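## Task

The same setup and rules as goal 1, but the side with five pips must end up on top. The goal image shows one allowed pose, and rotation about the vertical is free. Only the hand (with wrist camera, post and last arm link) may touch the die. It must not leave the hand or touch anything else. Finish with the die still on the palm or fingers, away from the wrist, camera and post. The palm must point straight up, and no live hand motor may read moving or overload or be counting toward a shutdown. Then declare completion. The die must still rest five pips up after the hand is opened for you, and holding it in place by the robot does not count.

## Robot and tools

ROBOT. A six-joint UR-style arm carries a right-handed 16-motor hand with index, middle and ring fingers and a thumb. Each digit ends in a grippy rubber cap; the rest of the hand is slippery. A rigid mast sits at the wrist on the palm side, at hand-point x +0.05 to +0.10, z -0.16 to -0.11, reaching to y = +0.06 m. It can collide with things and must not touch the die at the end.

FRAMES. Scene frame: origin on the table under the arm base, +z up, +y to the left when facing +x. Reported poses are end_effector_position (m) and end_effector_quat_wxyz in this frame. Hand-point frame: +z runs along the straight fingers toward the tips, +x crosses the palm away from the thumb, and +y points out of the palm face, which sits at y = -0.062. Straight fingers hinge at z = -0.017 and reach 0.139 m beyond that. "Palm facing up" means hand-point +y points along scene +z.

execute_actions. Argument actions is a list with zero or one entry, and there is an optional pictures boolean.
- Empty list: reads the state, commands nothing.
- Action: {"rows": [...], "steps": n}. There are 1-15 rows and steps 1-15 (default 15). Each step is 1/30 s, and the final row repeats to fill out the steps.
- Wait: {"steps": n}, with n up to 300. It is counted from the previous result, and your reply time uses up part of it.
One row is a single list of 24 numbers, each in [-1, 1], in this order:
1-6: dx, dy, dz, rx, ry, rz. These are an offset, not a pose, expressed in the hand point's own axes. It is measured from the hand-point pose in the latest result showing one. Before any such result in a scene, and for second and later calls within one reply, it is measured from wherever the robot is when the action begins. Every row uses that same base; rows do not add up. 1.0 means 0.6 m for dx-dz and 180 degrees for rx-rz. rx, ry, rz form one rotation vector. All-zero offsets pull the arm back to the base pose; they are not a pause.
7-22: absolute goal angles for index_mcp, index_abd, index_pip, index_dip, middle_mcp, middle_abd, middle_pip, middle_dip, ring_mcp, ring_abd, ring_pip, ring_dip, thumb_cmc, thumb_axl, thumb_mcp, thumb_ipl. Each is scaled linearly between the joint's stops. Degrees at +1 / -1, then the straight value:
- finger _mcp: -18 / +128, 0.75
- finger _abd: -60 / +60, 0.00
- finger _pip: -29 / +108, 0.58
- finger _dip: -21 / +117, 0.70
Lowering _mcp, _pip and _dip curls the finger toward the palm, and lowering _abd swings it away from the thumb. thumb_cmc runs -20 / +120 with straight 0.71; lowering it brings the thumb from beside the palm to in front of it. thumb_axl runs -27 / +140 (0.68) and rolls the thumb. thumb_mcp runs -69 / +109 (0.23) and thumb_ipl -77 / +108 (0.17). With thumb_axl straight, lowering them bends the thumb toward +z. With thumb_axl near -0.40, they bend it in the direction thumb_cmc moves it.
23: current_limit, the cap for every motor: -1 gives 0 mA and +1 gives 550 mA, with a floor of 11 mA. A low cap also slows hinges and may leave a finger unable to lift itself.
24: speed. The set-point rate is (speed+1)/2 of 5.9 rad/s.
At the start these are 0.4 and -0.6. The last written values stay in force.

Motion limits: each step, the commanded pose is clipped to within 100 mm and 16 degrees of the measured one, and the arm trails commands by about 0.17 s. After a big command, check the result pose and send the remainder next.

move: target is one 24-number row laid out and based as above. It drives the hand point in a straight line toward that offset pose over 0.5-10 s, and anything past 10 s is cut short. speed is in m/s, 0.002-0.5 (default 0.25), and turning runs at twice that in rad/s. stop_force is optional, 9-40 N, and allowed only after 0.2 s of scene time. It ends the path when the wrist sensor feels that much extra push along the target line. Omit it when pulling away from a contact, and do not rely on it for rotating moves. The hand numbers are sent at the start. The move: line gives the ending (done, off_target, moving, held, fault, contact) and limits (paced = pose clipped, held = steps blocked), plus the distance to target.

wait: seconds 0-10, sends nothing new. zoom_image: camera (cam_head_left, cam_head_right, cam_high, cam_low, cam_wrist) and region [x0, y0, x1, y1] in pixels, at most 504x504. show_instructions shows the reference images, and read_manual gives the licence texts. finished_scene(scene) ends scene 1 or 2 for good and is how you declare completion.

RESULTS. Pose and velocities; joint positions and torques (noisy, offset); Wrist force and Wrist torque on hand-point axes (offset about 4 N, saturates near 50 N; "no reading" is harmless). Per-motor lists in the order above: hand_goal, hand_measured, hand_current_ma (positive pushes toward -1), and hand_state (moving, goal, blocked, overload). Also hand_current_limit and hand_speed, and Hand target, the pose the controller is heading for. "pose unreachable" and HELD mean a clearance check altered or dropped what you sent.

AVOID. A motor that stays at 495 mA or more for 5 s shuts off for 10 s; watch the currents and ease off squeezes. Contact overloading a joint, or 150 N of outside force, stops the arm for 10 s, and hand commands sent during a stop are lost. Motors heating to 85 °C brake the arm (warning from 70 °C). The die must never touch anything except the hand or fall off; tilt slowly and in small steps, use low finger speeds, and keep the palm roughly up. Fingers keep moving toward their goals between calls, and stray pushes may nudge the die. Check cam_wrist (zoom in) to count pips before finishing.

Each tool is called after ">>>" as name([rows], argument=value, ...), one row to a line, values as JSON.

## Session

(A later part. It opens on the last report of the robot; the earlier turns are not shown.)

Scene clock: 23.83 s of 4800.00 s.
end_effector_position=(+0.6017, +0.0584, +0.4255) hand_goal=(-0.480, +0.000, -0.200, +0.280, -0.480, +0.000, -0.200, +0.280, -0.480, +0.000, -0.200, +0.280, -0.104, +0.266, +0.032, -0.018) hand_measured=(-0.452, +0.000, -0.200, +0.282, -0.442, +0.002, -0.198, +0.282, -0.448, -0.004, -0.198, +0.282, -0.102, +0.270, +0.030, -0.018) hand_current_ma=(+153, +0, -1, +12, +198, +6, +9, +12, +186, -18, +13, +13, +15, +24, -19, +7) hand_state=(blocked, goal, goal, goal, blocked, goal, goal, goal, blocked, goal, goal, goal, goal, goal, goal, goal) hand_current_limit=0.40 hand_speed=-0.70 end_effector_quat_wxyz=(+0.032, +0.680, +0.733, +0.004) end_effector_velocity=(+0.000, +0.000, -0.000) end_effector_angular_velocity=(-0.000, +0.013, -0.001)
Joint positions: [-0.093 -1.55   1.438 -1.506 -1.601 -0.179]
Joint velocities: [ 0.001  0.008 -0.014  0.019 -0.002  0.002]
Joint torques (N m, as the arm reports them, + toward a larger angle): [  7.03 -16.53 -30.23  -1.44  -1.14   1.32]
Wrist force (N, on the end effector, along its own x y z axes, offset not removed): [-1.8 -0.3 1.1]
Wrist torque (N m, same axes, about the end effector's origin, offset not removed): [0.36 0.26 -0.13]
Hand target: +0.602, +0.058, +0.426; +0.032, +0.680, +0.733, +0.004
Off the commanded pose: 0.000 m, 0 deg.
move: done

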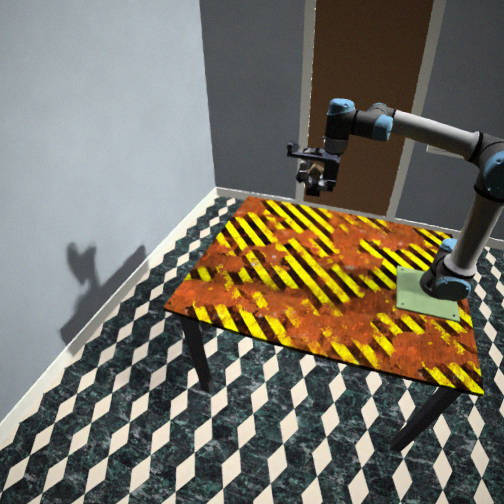

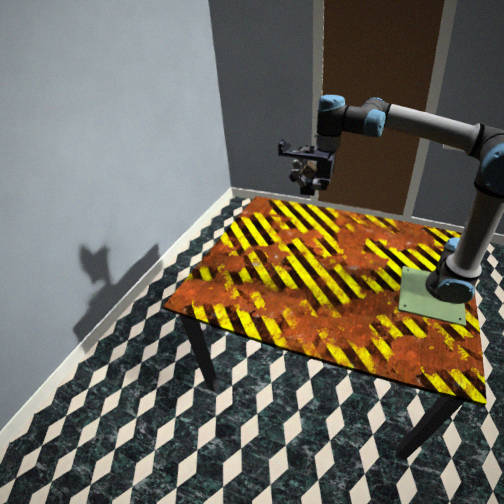

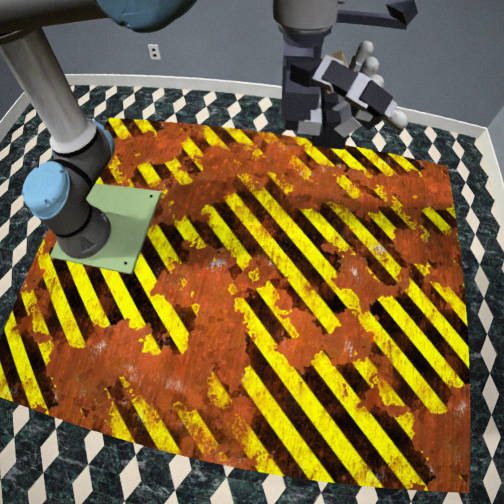

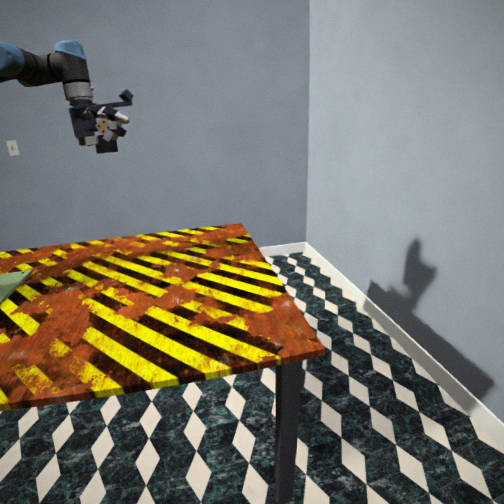

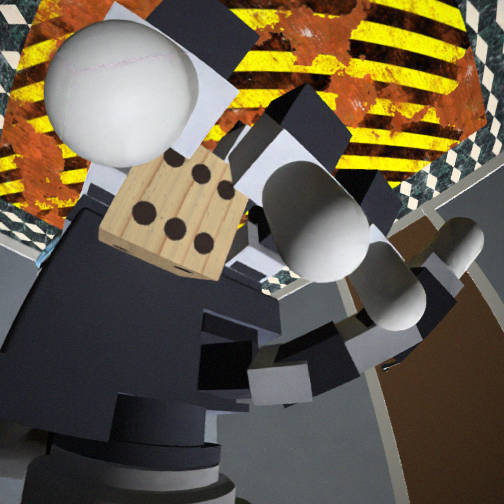

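>>> move(target=[0,0,0,-0.5,0,0,-0.55,0,-0.2,0.28,-0.55,0,-0.2,0.28,-0.55,0,-0.2,0.28,-0.104,0.266,0.032,-0.018,0.4,-0.8], speed=0.25)

>>> move(target=[0,0,0,0,0,0,0.2,0,0,0.28,0.2,0,0,0.28,0.2,0,0,0.28,-0.104,0.266,0.032,-0.018,0.4,-0.7])

Scene clock: 28.30 s of 4800.00 s.
end_effector_position=(+0.6014, +0.0585, +0.4253) hand_goal=(-0.550, +0.000, -0.200, +0.280, -0.550, +0.000, -0.200, +0.280, -0.550, +0.000, -0.200, +0.280, -0.104, +0.266, +0.032, -0.018) hand_measured=(-0.520, -0.004, -0.192, +0.282, -0.470, +0.002, -0.180, +0.282, -0.476, -0.004, -0.176, +0.282, -0.086, +0.270, +0.034, -0.018) hand_current_ma=(+164, -22, +44, +12, +385, +9, +101, +12, +385, -18, +117, +13, +88, +19, +15, +7) hand_state=(blocked, goal, goal, goal, blocked, goal, blocked, goal, blocked, goal, blocked, goal, goal, goal, goal, goal) hand_current_limit=0.40 hand_speed=-0.80 end_effector_quat_wxyz=(+0.503, +0.458, +0.515, +0.521) end_effector_velocity=(+0.000, -0.000, +0.001) end_effector_angular_velocity=(+0.001, -0.011, -0.001)
Joint positions: [-0.19  -1.174  2.213 -4.222 -1.296 -0.026]
Joint velocities: [ 0.001  0.009 -0.006 -0.014 -0.002  0.003]
Joint torques (N m, as the arm reports them, + toward a larger angle): [  8.34 -21.24 -19.44  -3.15  -1.25   1.22]
Wrist force (N, on the end effector, along its own x y z axes, offset not removed): [-0.9 1.4 -4.2]
Wrist torque (N m, same axes, about the end effector's origin, offset not removed): [0.44 0.20 0.03]
Hand target: +0.601, +0.058, +0.425; +0.503, +0.458, +0.515, +0.521
Off the commanded pose: 0.000 m, 0 deg.
move: done

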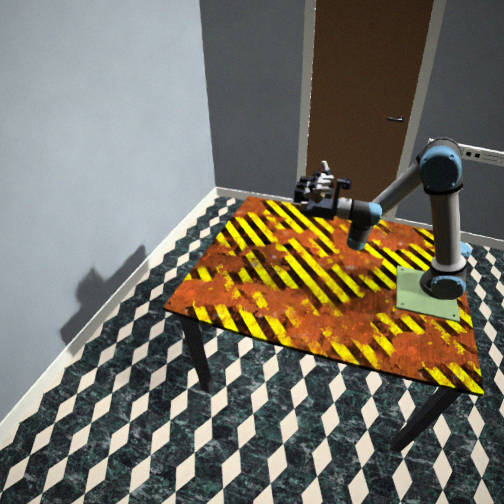

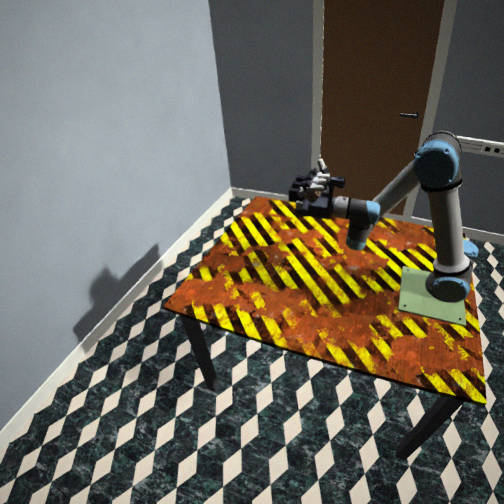

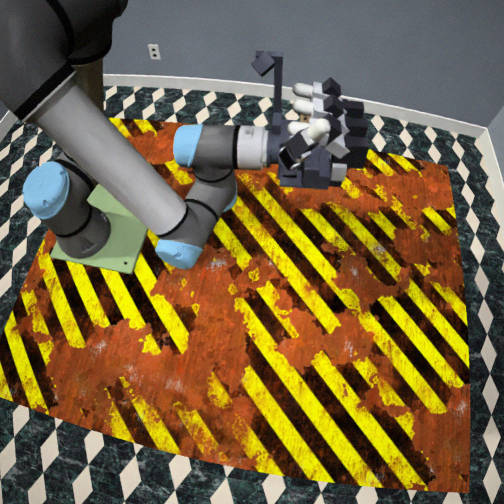

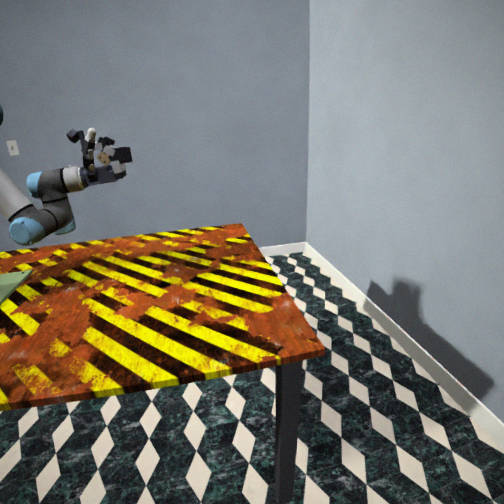

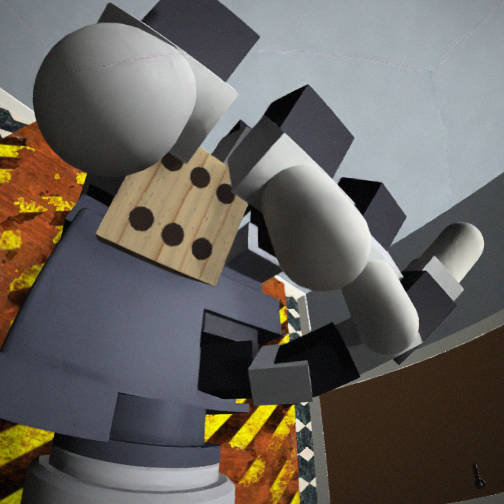

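Scene clock: 29.67 s of 4800.00 s.
end_effector_position=(+0.6014, +0.0585, +0.4253) hand_goal=(+0.200, +0.000, +0.000, +0.280, +0.200, +0.000, +0.000, +0.280, +0.200, +0.000, +0.000, +0.280, -0.104, +0.266, +0.032, -0.018) hand_measured=(+0.206, -0.004, -0.002, +0.282, +0.206, +0.002, -0.002, +0.282, +0.204, -0.004, -0.002, +0.282, -0.088, +0.270, +0.034, -0.018) hand_current_ma=(+32, -17, -12, +10, +32, +9, -11, +12, +28, -18, -11, +12, +80, +19, +15, +7) hand_state=(goal, goal, goal, goal, goal, goal, goal, goal, goal, goal, goal, goal, goal, goal, goal, goal) hand_current_limit=0.40 hand_speed=-0.70 end_effector_quat_wxyz=(+0.503, +0.458, +0.515, +0.521) end_effector_velocity=(-0.000, +0.001, +0.000) end_effector_angular_velocity=(-0.000, -0.001, +0.001)
Joint positions: [-0.19  -1.174  2.213 -4.222 -1.296 -0.026]
Joint velocities: [ 0.001  0.    -0.    -0.001  0.    -0.   ]
Joint torques (N m, as the arm reports them, + toward a larger angle): [ -1.46 -34.96  -7.99  -0.63   1.43  -1.55]
Wrist force (N, on the end effector, along its own x y z axes, offset not removed): [-0.6 -3.2 -2.1]
Wrist torque (N m, same axes, about the end effector's origin, offset not removed): [-0.26 0.27 -0.12]
Hand target: +0.601, +0.058, +0.425; +0.503, +0.458, +0.515, +0.521
Off the commanded pose: 0.000 m, 0 deg.
move: done

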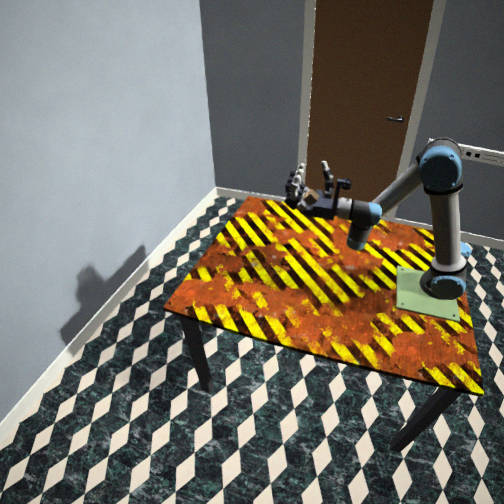

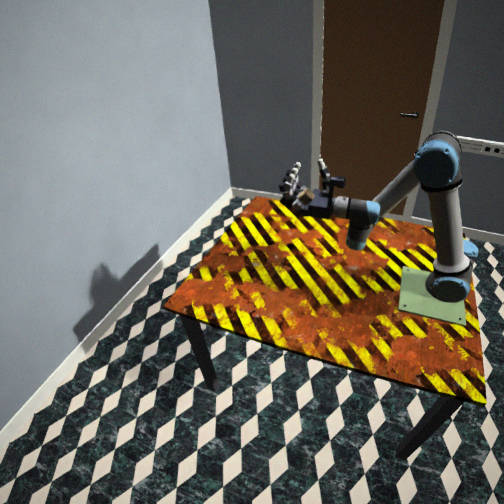

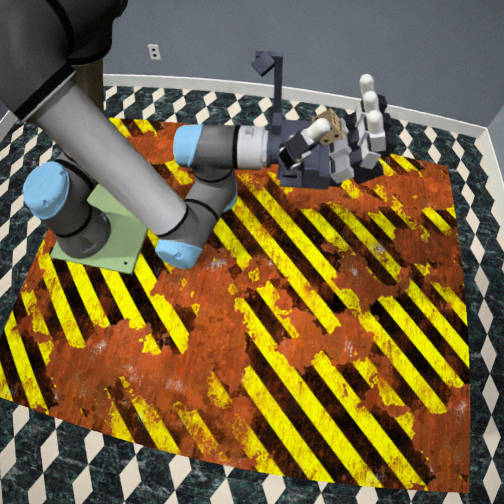

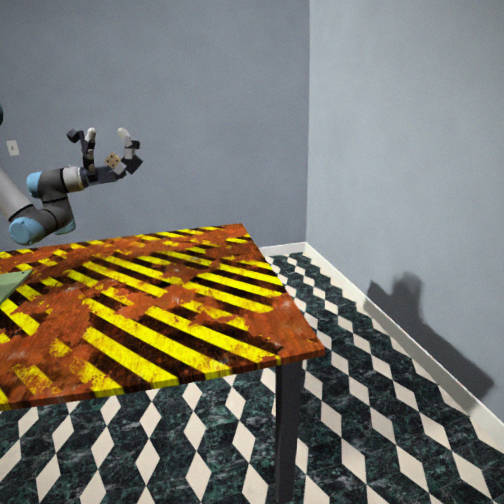

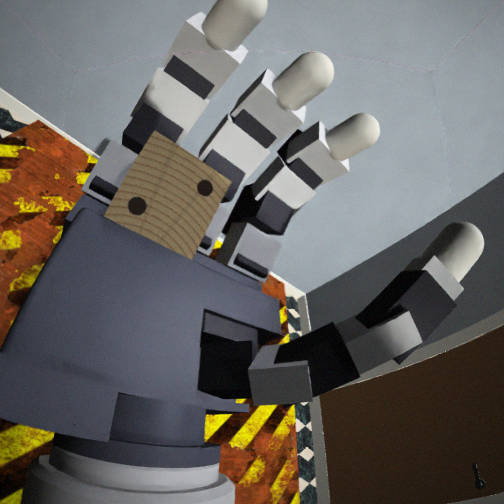

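>>> move(target=[0,0,0,-0.11,0,0,-0.6,0,0.2,0.28,-0.6,0,0.2,0.28,-0.6,0,0.2,0.28,-0.104,0.266,0.032,-0.018,0.4,-0.3], speed=0.2)

>>> zoom_image(camera="cam_low", region=[40,100,170,220])

Scene clock: 32.37 s of 4800.00 s.
end_effector_position=(+0.6012, +0.0585, +0.4251) hand_goal=(-0.600, +0.000, +0.200, +0.280, -0.600, +0.000, +0.200, +0.280, -0.600, +0.000, +0.200, +0.280, -0.104, +0.266, +0.032, -0.018) hand_measured=(-0.604, -0.004, +0.198, +0.282, -0.070, +0.006, +0.198, +0.282, -0.068, -0.006, +0.198, +0.282, -0.090, +0.270, +0.034, -0.018) hand_current_ma=(-23, -17, -14, +10, +385, +23, -14, +12, +385, -26, -14, +12, +76, +19, +14, +7) hand_state=(goal, goal, goal, goal, blocked, goal, goal, goal, blocked, goal, goal, goal, goal, goal, goal, goal) hand_current_limit=0.40 hand_speed=-0.30 end_effector_quat_wxyz=(+0.574, +0.365, +0.418, +0.602) end_effector_velocity=(+0.000, -0.000, +0.000) end_effector_angular_velocity=(+0.001, -0.012, -0.000)
Joint positions: [-0.166 -0.913  1.992 -4.617 -1.325  0.061]
Joint velocities: [ 0.001  0.007 -0.011 -0.009 -0.002  0.002]
Joint torques (N m, as the arm reports them, + toward a larger angle): [  6.95 -28.25 -18.51  -1.97  -1.44   1.15]
Wrist force (N, on the end effector, along its own x y z axes, offset not removed): [0.7 0.4 0.0]
Wrist torque (N m, same axes, about the end effector's origin, offset not removed): [-0.10 0.15 0.19]
Hand target: +0.601, +0.058, +0.425; +0.574, +0.365, +0.418, +0.602
Off the commanded pose: 0.000 m, 0 deg.
move: done

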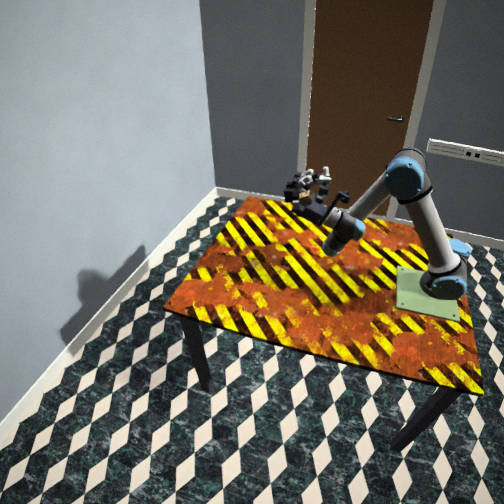

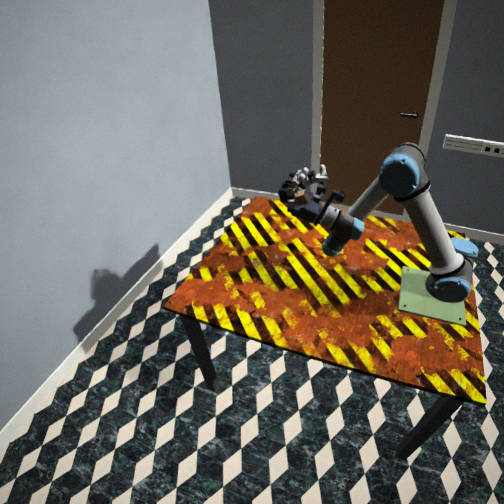

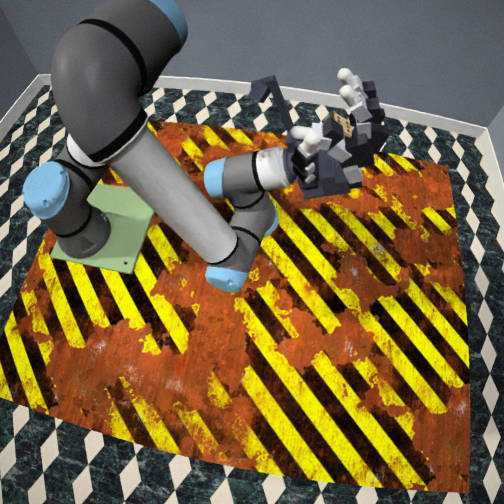

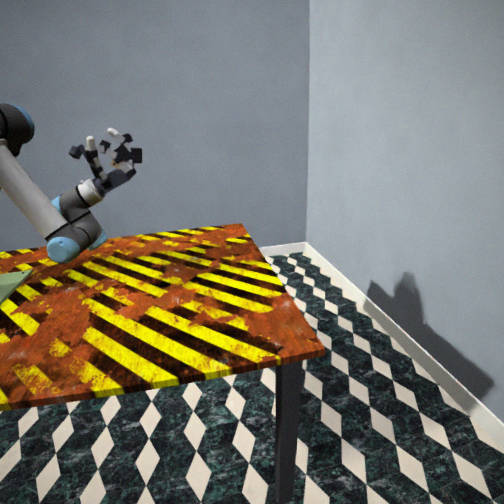

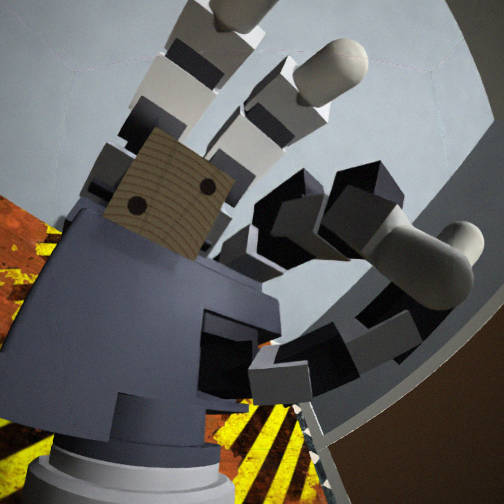

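Region (40, 100, 170, 220) of cam_low's 504x504 image, scaled by 3.877, with more detail than that image has; it fills the top 465 rows of this view, and the rest is white.

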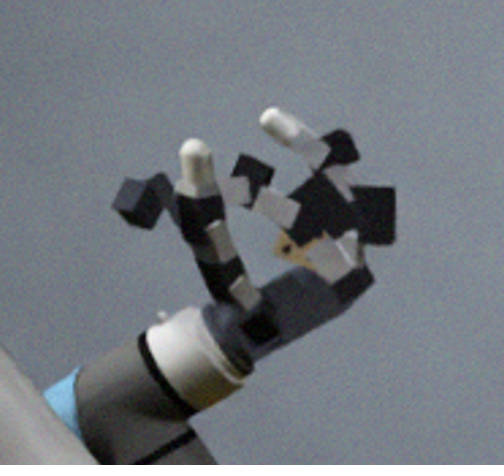

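>>> move(target=[0,0,0,0.3,0,0,0.6,0,-0.3,0.28,0.6,0,-0.3,0.28,0.6,0,-0.3,0.28,-0.104,0.266,0.032,-0.018,0.4,-0.6], speed=0.2)

Scene clock: 36.93 s of 4800.00 s.
end_effector_position=(+0.6014, +0.0585, +0.4255) hand_goal=(+0.600, +0.000, -0.300, +0.280, +0.600, +0.000, -0.300, +0.280, +0.600, +0.000, -0.300, +0.280, -0.104, +0.266, +0.032, -0.018) hand_measured=(+0.610, -0.004, -0.300, +0.282, +0.610, +0.002, -0.298, +0.282, +0.608, -0.004, -0.298, +0.282, -0.090, +0.270, +0.032, -0.018) hand_current_ma=(+50, -17, +3, +10, +53, +13, +13, +12, +48, -17, +13, +12, +70, +19, -4, +7) hand_state=(goal, goal, goal, goal, goal, goal, goal, goal, goal, goal, goal, goal, goal, goal, goal, goal) hand_current_limit=0.40 hand_speed=-0.60 end_effector_quat_wxyz=(+0.346, +0.586, +0.646, +0.346) end_effector_velocity=(+0.001, -0.000, -0.000) end_effector_angular_velocity=(-0.000, +0.014, -0.001)
Joint positions: [-0.185 -1.665  2.23  -3.137 -1.362 -0.176]
Joint velocities: [ 0.    -0.006 -0.007  0.026 -0.002 -0.002]
Joint torques (N m, as the arm reports them, + toward a larger angle): [  7.08 -23.52 -27.03  -1.64  -0.93  -1.91]
Wrist force (N, on the end effector, along its own x y z axes, offset not removed): [1.2 -0.4 -2.4]
Wrist torque (N m, same axes, about the end effector's origin, offset not removed): [0.24 0.00 0.12]
Hand target: +0.601, +0.058, +0.425; +0.346, +0.586, +0.646, +0.346
Off the commanded pose: 0.000 m, 0 deg.
move: done

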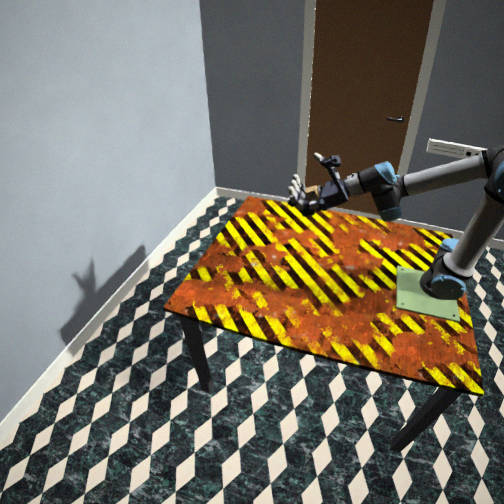

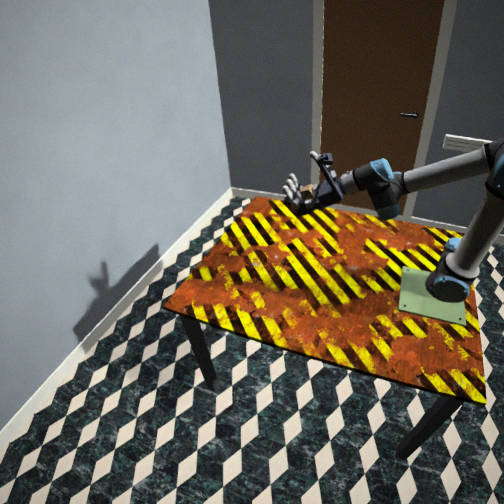

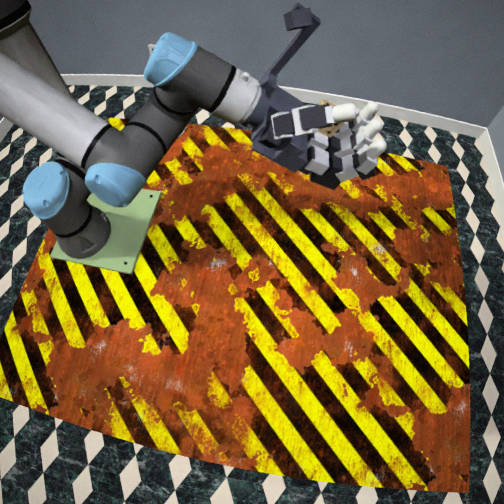

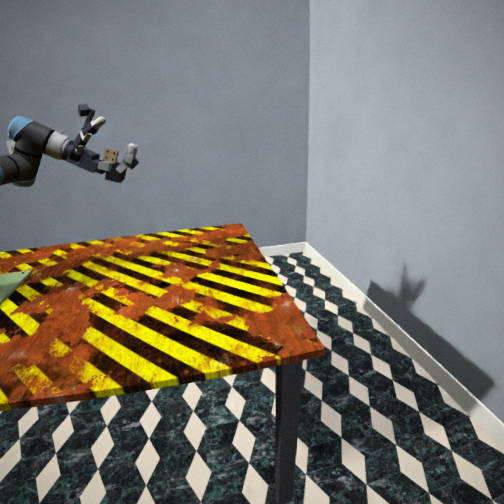

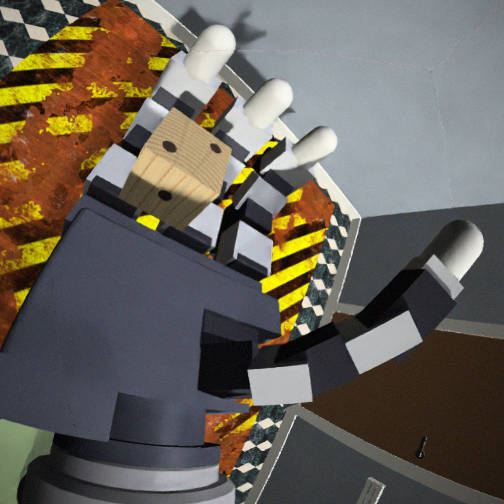

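>>> move(target=[0,0,0,0.1,0,0,0.6,0,-0.2,0.28,0.6,0,-0.2,0.28,0.6,0,-0.2,0.28,-0.104,0.266,0.032,-0.018,0.4,-0.6], speed=0.2)

Scene clock: 38.83 s of 4800.00 s.
end_effector_position=(+0.6013, +0.0585, +0.4257) hand_goal=(+0.600, +0.000, -0.200, +0.280, +0.600, +0.000, -0.200, +0.280, +0.600, +0.000, -0.200, +0.280, -0.104, +0.266, +0.032, -0.018) hand_measured=(+0.610, -0.004, -0.200, +0.282, +0.610, +0.002, -0.200, +0.282, +0.610, -0.004, -0.198, +0.282, -0.094, +0.270, +0.030, -0.018) hand_current_ma=(+51, -17, +3, +10, +59, +13, +7, +12, +58, -17, +9, +12, +56, +19, -13, +7) hand_state=(goal, goal, goal, goal, moving, goal, goal, goal, moving, goal, moving, goal, goal, goal, goal, goal) hand_current_limit=0.40 hand_speed=-0.60 end_effector_quat_wxyz=(+0.251, +0.633, +0.692, +0.242) end_effector_velocity=(+0.001, -0.000, -0.000) end_effector_angular_velocity=(+0.000, +0.013, -0.000)
Joint positions: [-0.159 -1.757  2.049 -2.555 -1.443 -0.211]
Joint velocities: [ 0.001  0.002 -0.01   0.021 -0.002 -0.001]
Joint torques (N m, as the arm reports them, + toward a larger angle): [  6.61  -7.01 -29.83  -1.88  -1.04  -1.61]
Wrist force (N, on the end effector, along its own x y z axes, offset not removed): [-0.6 -2.2 -2.7]
Wrist torque (N m, same axes, about the end effector's origin, offset not removed): [0.08 0.23 -0.08]
Hand target: +0.601, +0.058, +0.426; +0.250, +0.633, +0.692, +0.241
Off the commanded pose: 0.000 m, 0 deg.
move: done

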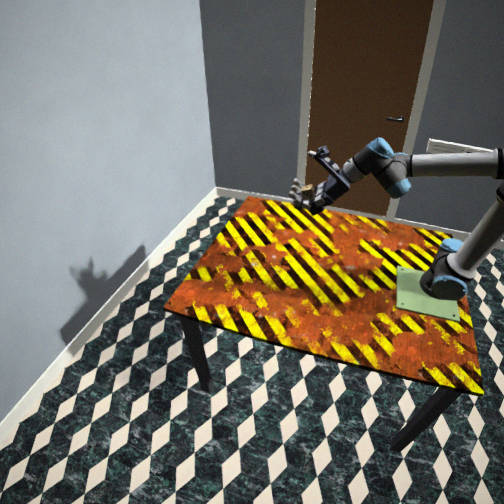

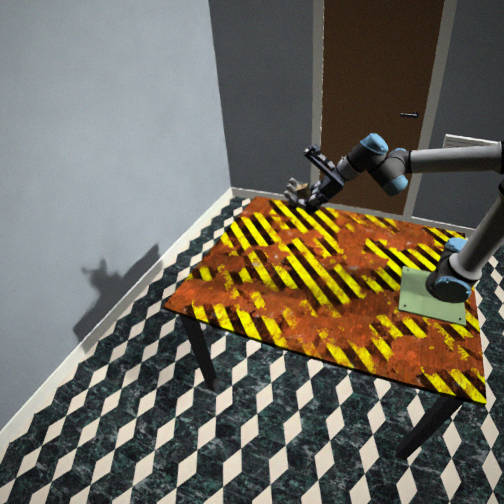

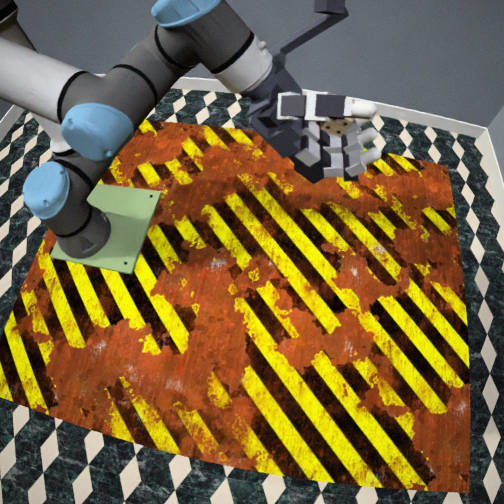

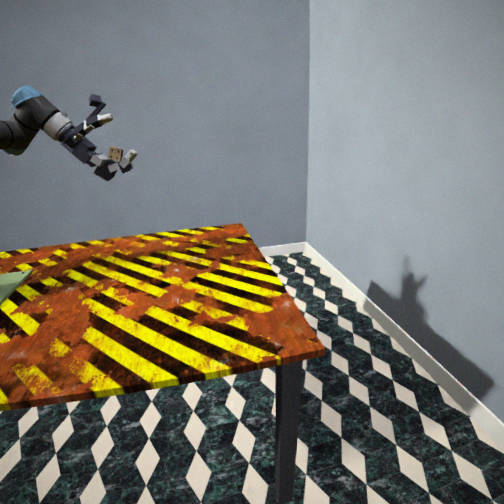

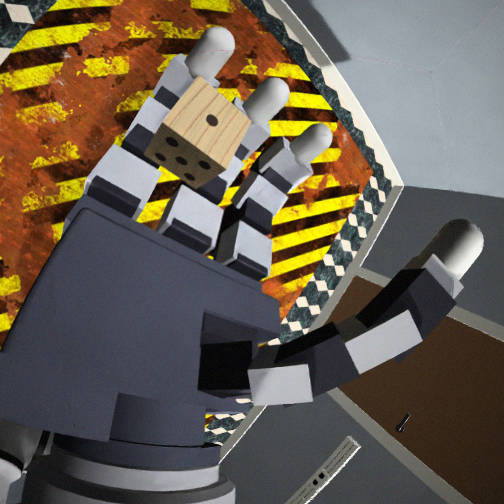

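>>> move(target=[0,0,0,0.17,0,0,0.7,0,-0.72,0.4,0.7,0,-0.72,0.4,0.7,0,-0.72,0.4,-0.104,0.266,0.032,-0.018,0.4,-0.6], speed=0.15)

>>> zoom_image(camera="cam_low", region=[40,70,170,200])

Scene clock: 43.00 s of 4800.00 s.
end_effector_position=(+0.6014, +0.0585, +0.4256) hand_goal=(+0.700, +0.000, -0.720, +0.400, +0.700, +0.000, -0.720, +0.400, +0.700, +0.000, -0.720, +0.400, -0.104, +0.266, +0.032, -0.018) hand_measured=(+0.706, -0.004, -0.710, +0.398, +0.708, +0.002, -0.710, +0.398, +0.706, -0.004, -0.708, +0.398, -0.100, +0.270, +0.030, -0.018) hand_current_ma=(+36, -16, +46, -12, +42, +13, +54, -11, +40, -17, +57, -11, +23, +19, -18, +7) hand_state=(goal, goal, goal, goal, goal, goal, goal, goal, goal, goal, goal, goal, goal, goal, goal, goal) hand_current_limit=0.40 hand_speed=-0.60 end_effector_quat_wxyz=(+0.076, +0.676, +0.731, +0.051) end_effector_velocity=(-0.000, +0.000, -0.000) end_effector_angular_velocity=(-0.000, +0.013, -0.001)
Joint positions: [-0.105 -1.62   1.574 -1.697 -1.576 -0.193]
Joint velocities: [ 0.001  0.006 -0.013  0.019 -0.002  0.002]
Joint torques (N m, as the arm reports them, + toward a larger angle): [  6.9  -13.55 -30.94  -1.42  -1.15   1.28]
Wrist force (N, on the end effector, along its own x y z axes, offset not removed): [2.0 -0.8 -1.5]
Wrist torque (N m, same axes, about the end effector's origin, offset not removed): [0.16 -0.01 0.26]
Hand target: +0.601, +0.058, +0.426; +0.075, +0.676, +0.731, +0.050
Off the commanded pose: 0.000 m, 0 deg.
move: done

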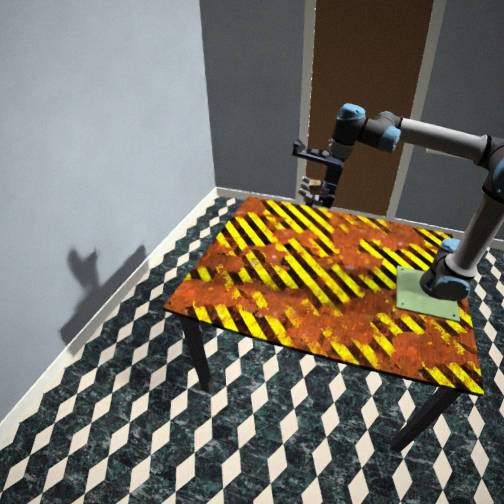

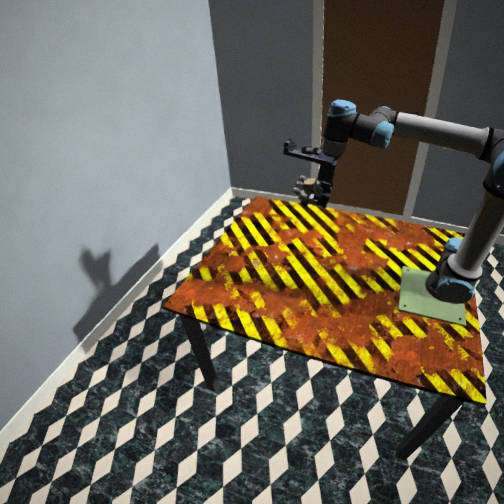

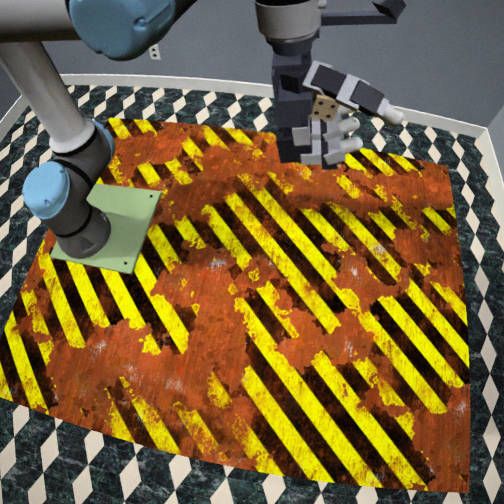

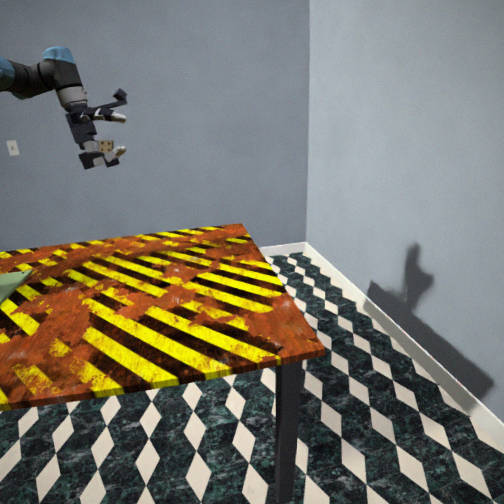

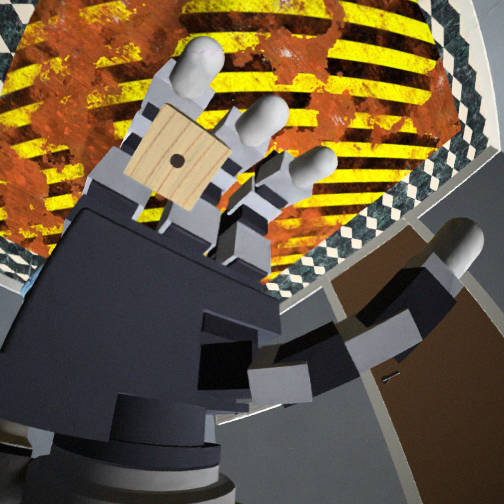

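Region (40, 70, 170, 200) of cam_low's 504x504 image, scaled by 3.877, with more detail than that image has.

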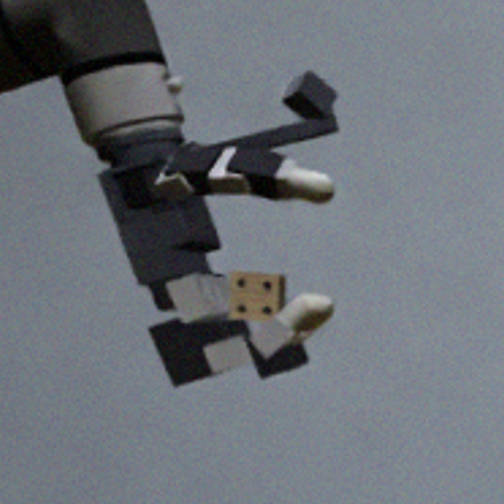

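>>> zoom_image(camera="cam_high", region=[270,60,410,180])

>>> zoom_image(camera="cam_head_left", region=[270,140,370,230])

Region (270, 60, 410, 180) of cam_high's 504x504 image, scaled by 3.600, with more detail than that image has; it fills the top 432 rows of this view, and the rest is white.

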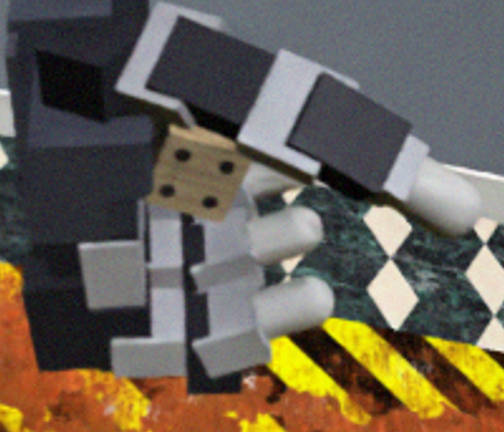

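Region (270, 140, 370, 230) of cam_head_left's 504x504 image, scaled by 5.040, with more detail than that image has; it fills the top 454 rows of this view, and the rest is white.

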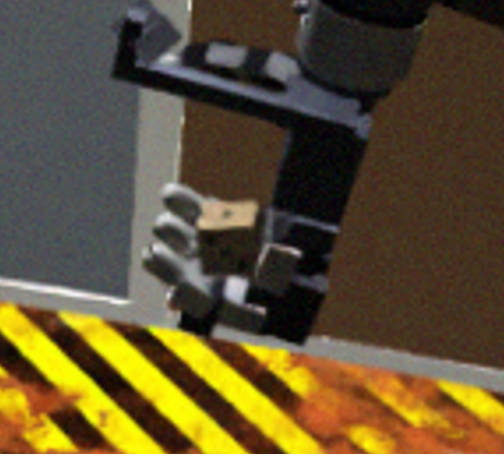

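>>> move(target=[0,0,0,-0.3,0,0,0.7,0,-0.72,0.4,0.7,0,-0.72,0.4,0.7,0,-0.72,0.4,-0.104,0.266,0.032,-0.018,0.4,-0.6], speed=0.25)

>>> move(target=[0,0,0,0,0,0,0.7,0,-0.3,0.28,0.7,0,-0.3,0.28,0.7,0,-0.3,0.28,-0.104,0.266,0.032,-0.018,0.4,-0.6])

Scene clock: 48.60 s of 4800.00 s.
end_effector_position=(+0.6012, +0.0584, +0.4256) hand_goal=(+0.700, +0.000, -0.720, +0.400, +0.700, +0.000, -0.720, +0.400, +0.700, +0.000, -0.720, +0.400, -0.104, +0.266, +0.032, -0.018) hand_measured=(+0.708, -0.004, -0.714, +0.398, +0.708, +0.002, -0.714, +0.398, +0.708, -0.004, -0.714, +0.398, -0.100, +0.270, +0.030, -0.018) hand_current_ma=(+40, -16, +31, -12, +45, +13, +31, -11, +42, -17, +33, -11, +22, +19, -18, +7) hand_state=(goal, goal, goal, goal, goal, goal, goal, goal, goal, goal, goal, goal, goal, goal, goal, goal) hand_current_limit=0.40 hand_speed=-0.60 end_effector_quat_wxyz=(+0.374, +0.569, +0.628, +0.377) end_effector_velocity=(+0.001, -0.000, +0.000) end_effector_angular_velocity=(+0.000, -0.014, -0.001)
Joint positions: [-0.191 -1.607  2.264 -3.324 -1.342 -0.158]
Joint velocities: [ 0.     0.011  0.002 -0.027  0.     0.003]
Joint torques (N m, as the arm reports them, + toward a larger angle): [  7.77 -10.14 -14.8   -4.72   1.66   1.25]
Wrist force (N, on the end effector, along its own x y z axes, offset not removed): [-0.8 -0.7 -1.8]
Wrist torque (N m, same axes, about the end effector's origin, offset not removed): [0.17 0.20 -0.01]
Hand target: +0.601, +0.058, +0.426; +0.374, +0.568, +0.628, +0.377
Off the commanded pose: 0.000 m, 0 deg.
move: done

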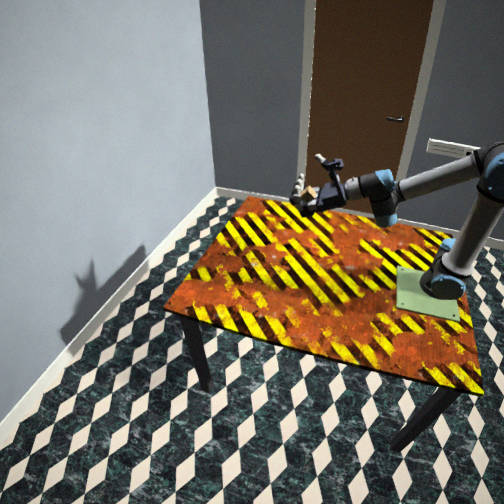

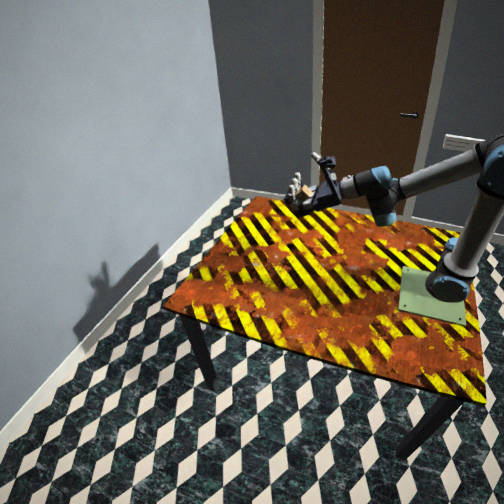

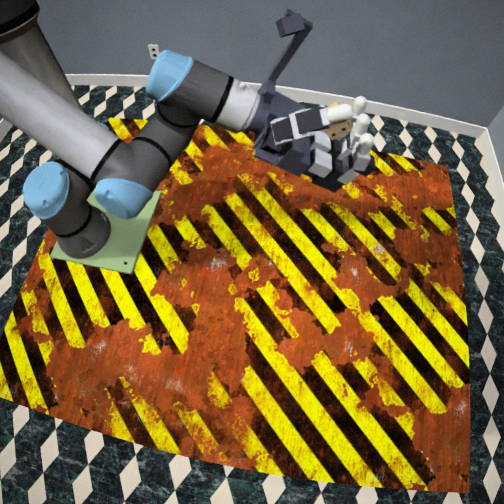

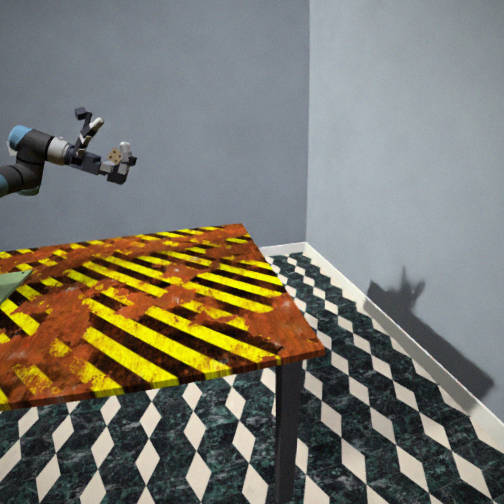

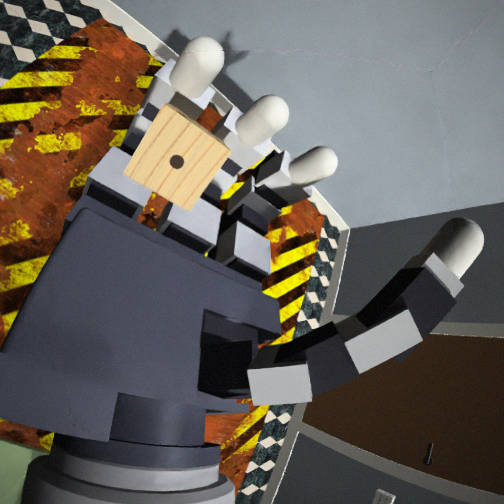

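Scene clock: 49.33 s of 4800.00 s.
end_effector_position=(+0.6012, +0.0584, +0.4255) hand_goal=(+0.700, +0.000, -0.300, +0.280, +0.700, +0.000, -0.300, +0.280, +0.700, +0.000, -0.300, +0.280, -0.104, +0.266, +0.032, -0.018) hand_measured=(+0.708, -0.004, -0.300, +0.284, +0.710, +0.002, -0.300, +0.284, +0.708, -0.004, -0.300, +0.284, -0.100, +0.270, +0.030, -0.018) hand_current_ma=(+48, -16, -1, +16, +54, +13, -1, +17, +51, -17, +0, +18, +22, +19, -18, +7) hand_state=(goal, goal, goal, goal, goal, goal, goal, goal, goal, goal, goal, goal, goal, goal, goal, goal) hand_current_limit=0.40 hand_speed=-0.60 end_effector_quat_wxyz=(+0.374, +0.569, +0.629, +0.377) end_effector_velocity=(+0.000, -0.000, -0.000) end_effector_angular_velocity=(+0.000, +0.001, -0.000)
Joint positions: [-0.191 -1.607  2.264 -3.324 -1.342 -0.158]
Joint velocities: [-0.    -0.     0.     0.001 -0.    -0.   ]
Joint torques (N m, as the arm reports them, + toward a larger angle): [  1.68 -24.53 -24.07  -1.56   1.26  -1.58]
Wrist force (N, on the end effector, along its own x y z axes, offset not removed): [-0.6 -1.3 -2.1]
Wrist torque (N m, same axes, about the end effector's origin, offset not removed): [-0.04 0.22 -0.13]
Hand target: +0.601, +0.058, +0.426; +0.374, +0.569, +0.628, +0.377
Off the commanded pose: 0.000 m, 0 deg.
move: done

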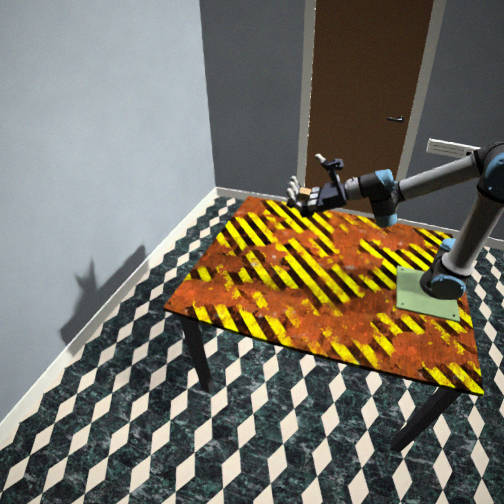

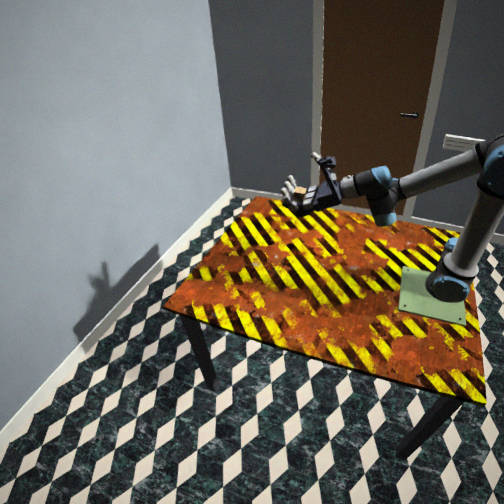

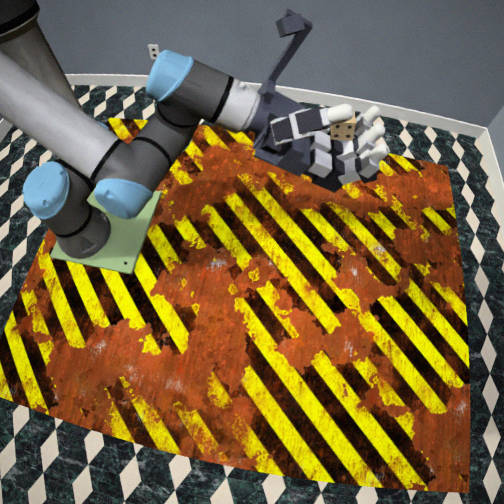

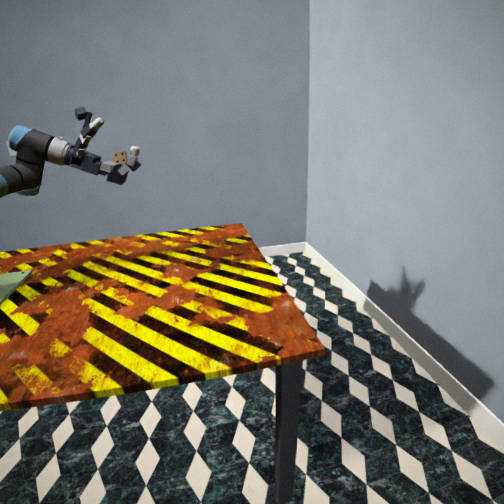

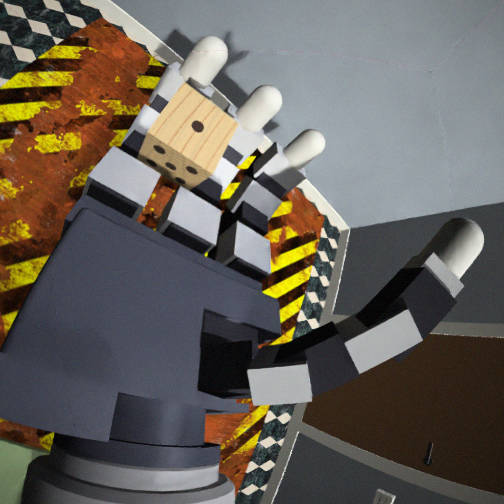

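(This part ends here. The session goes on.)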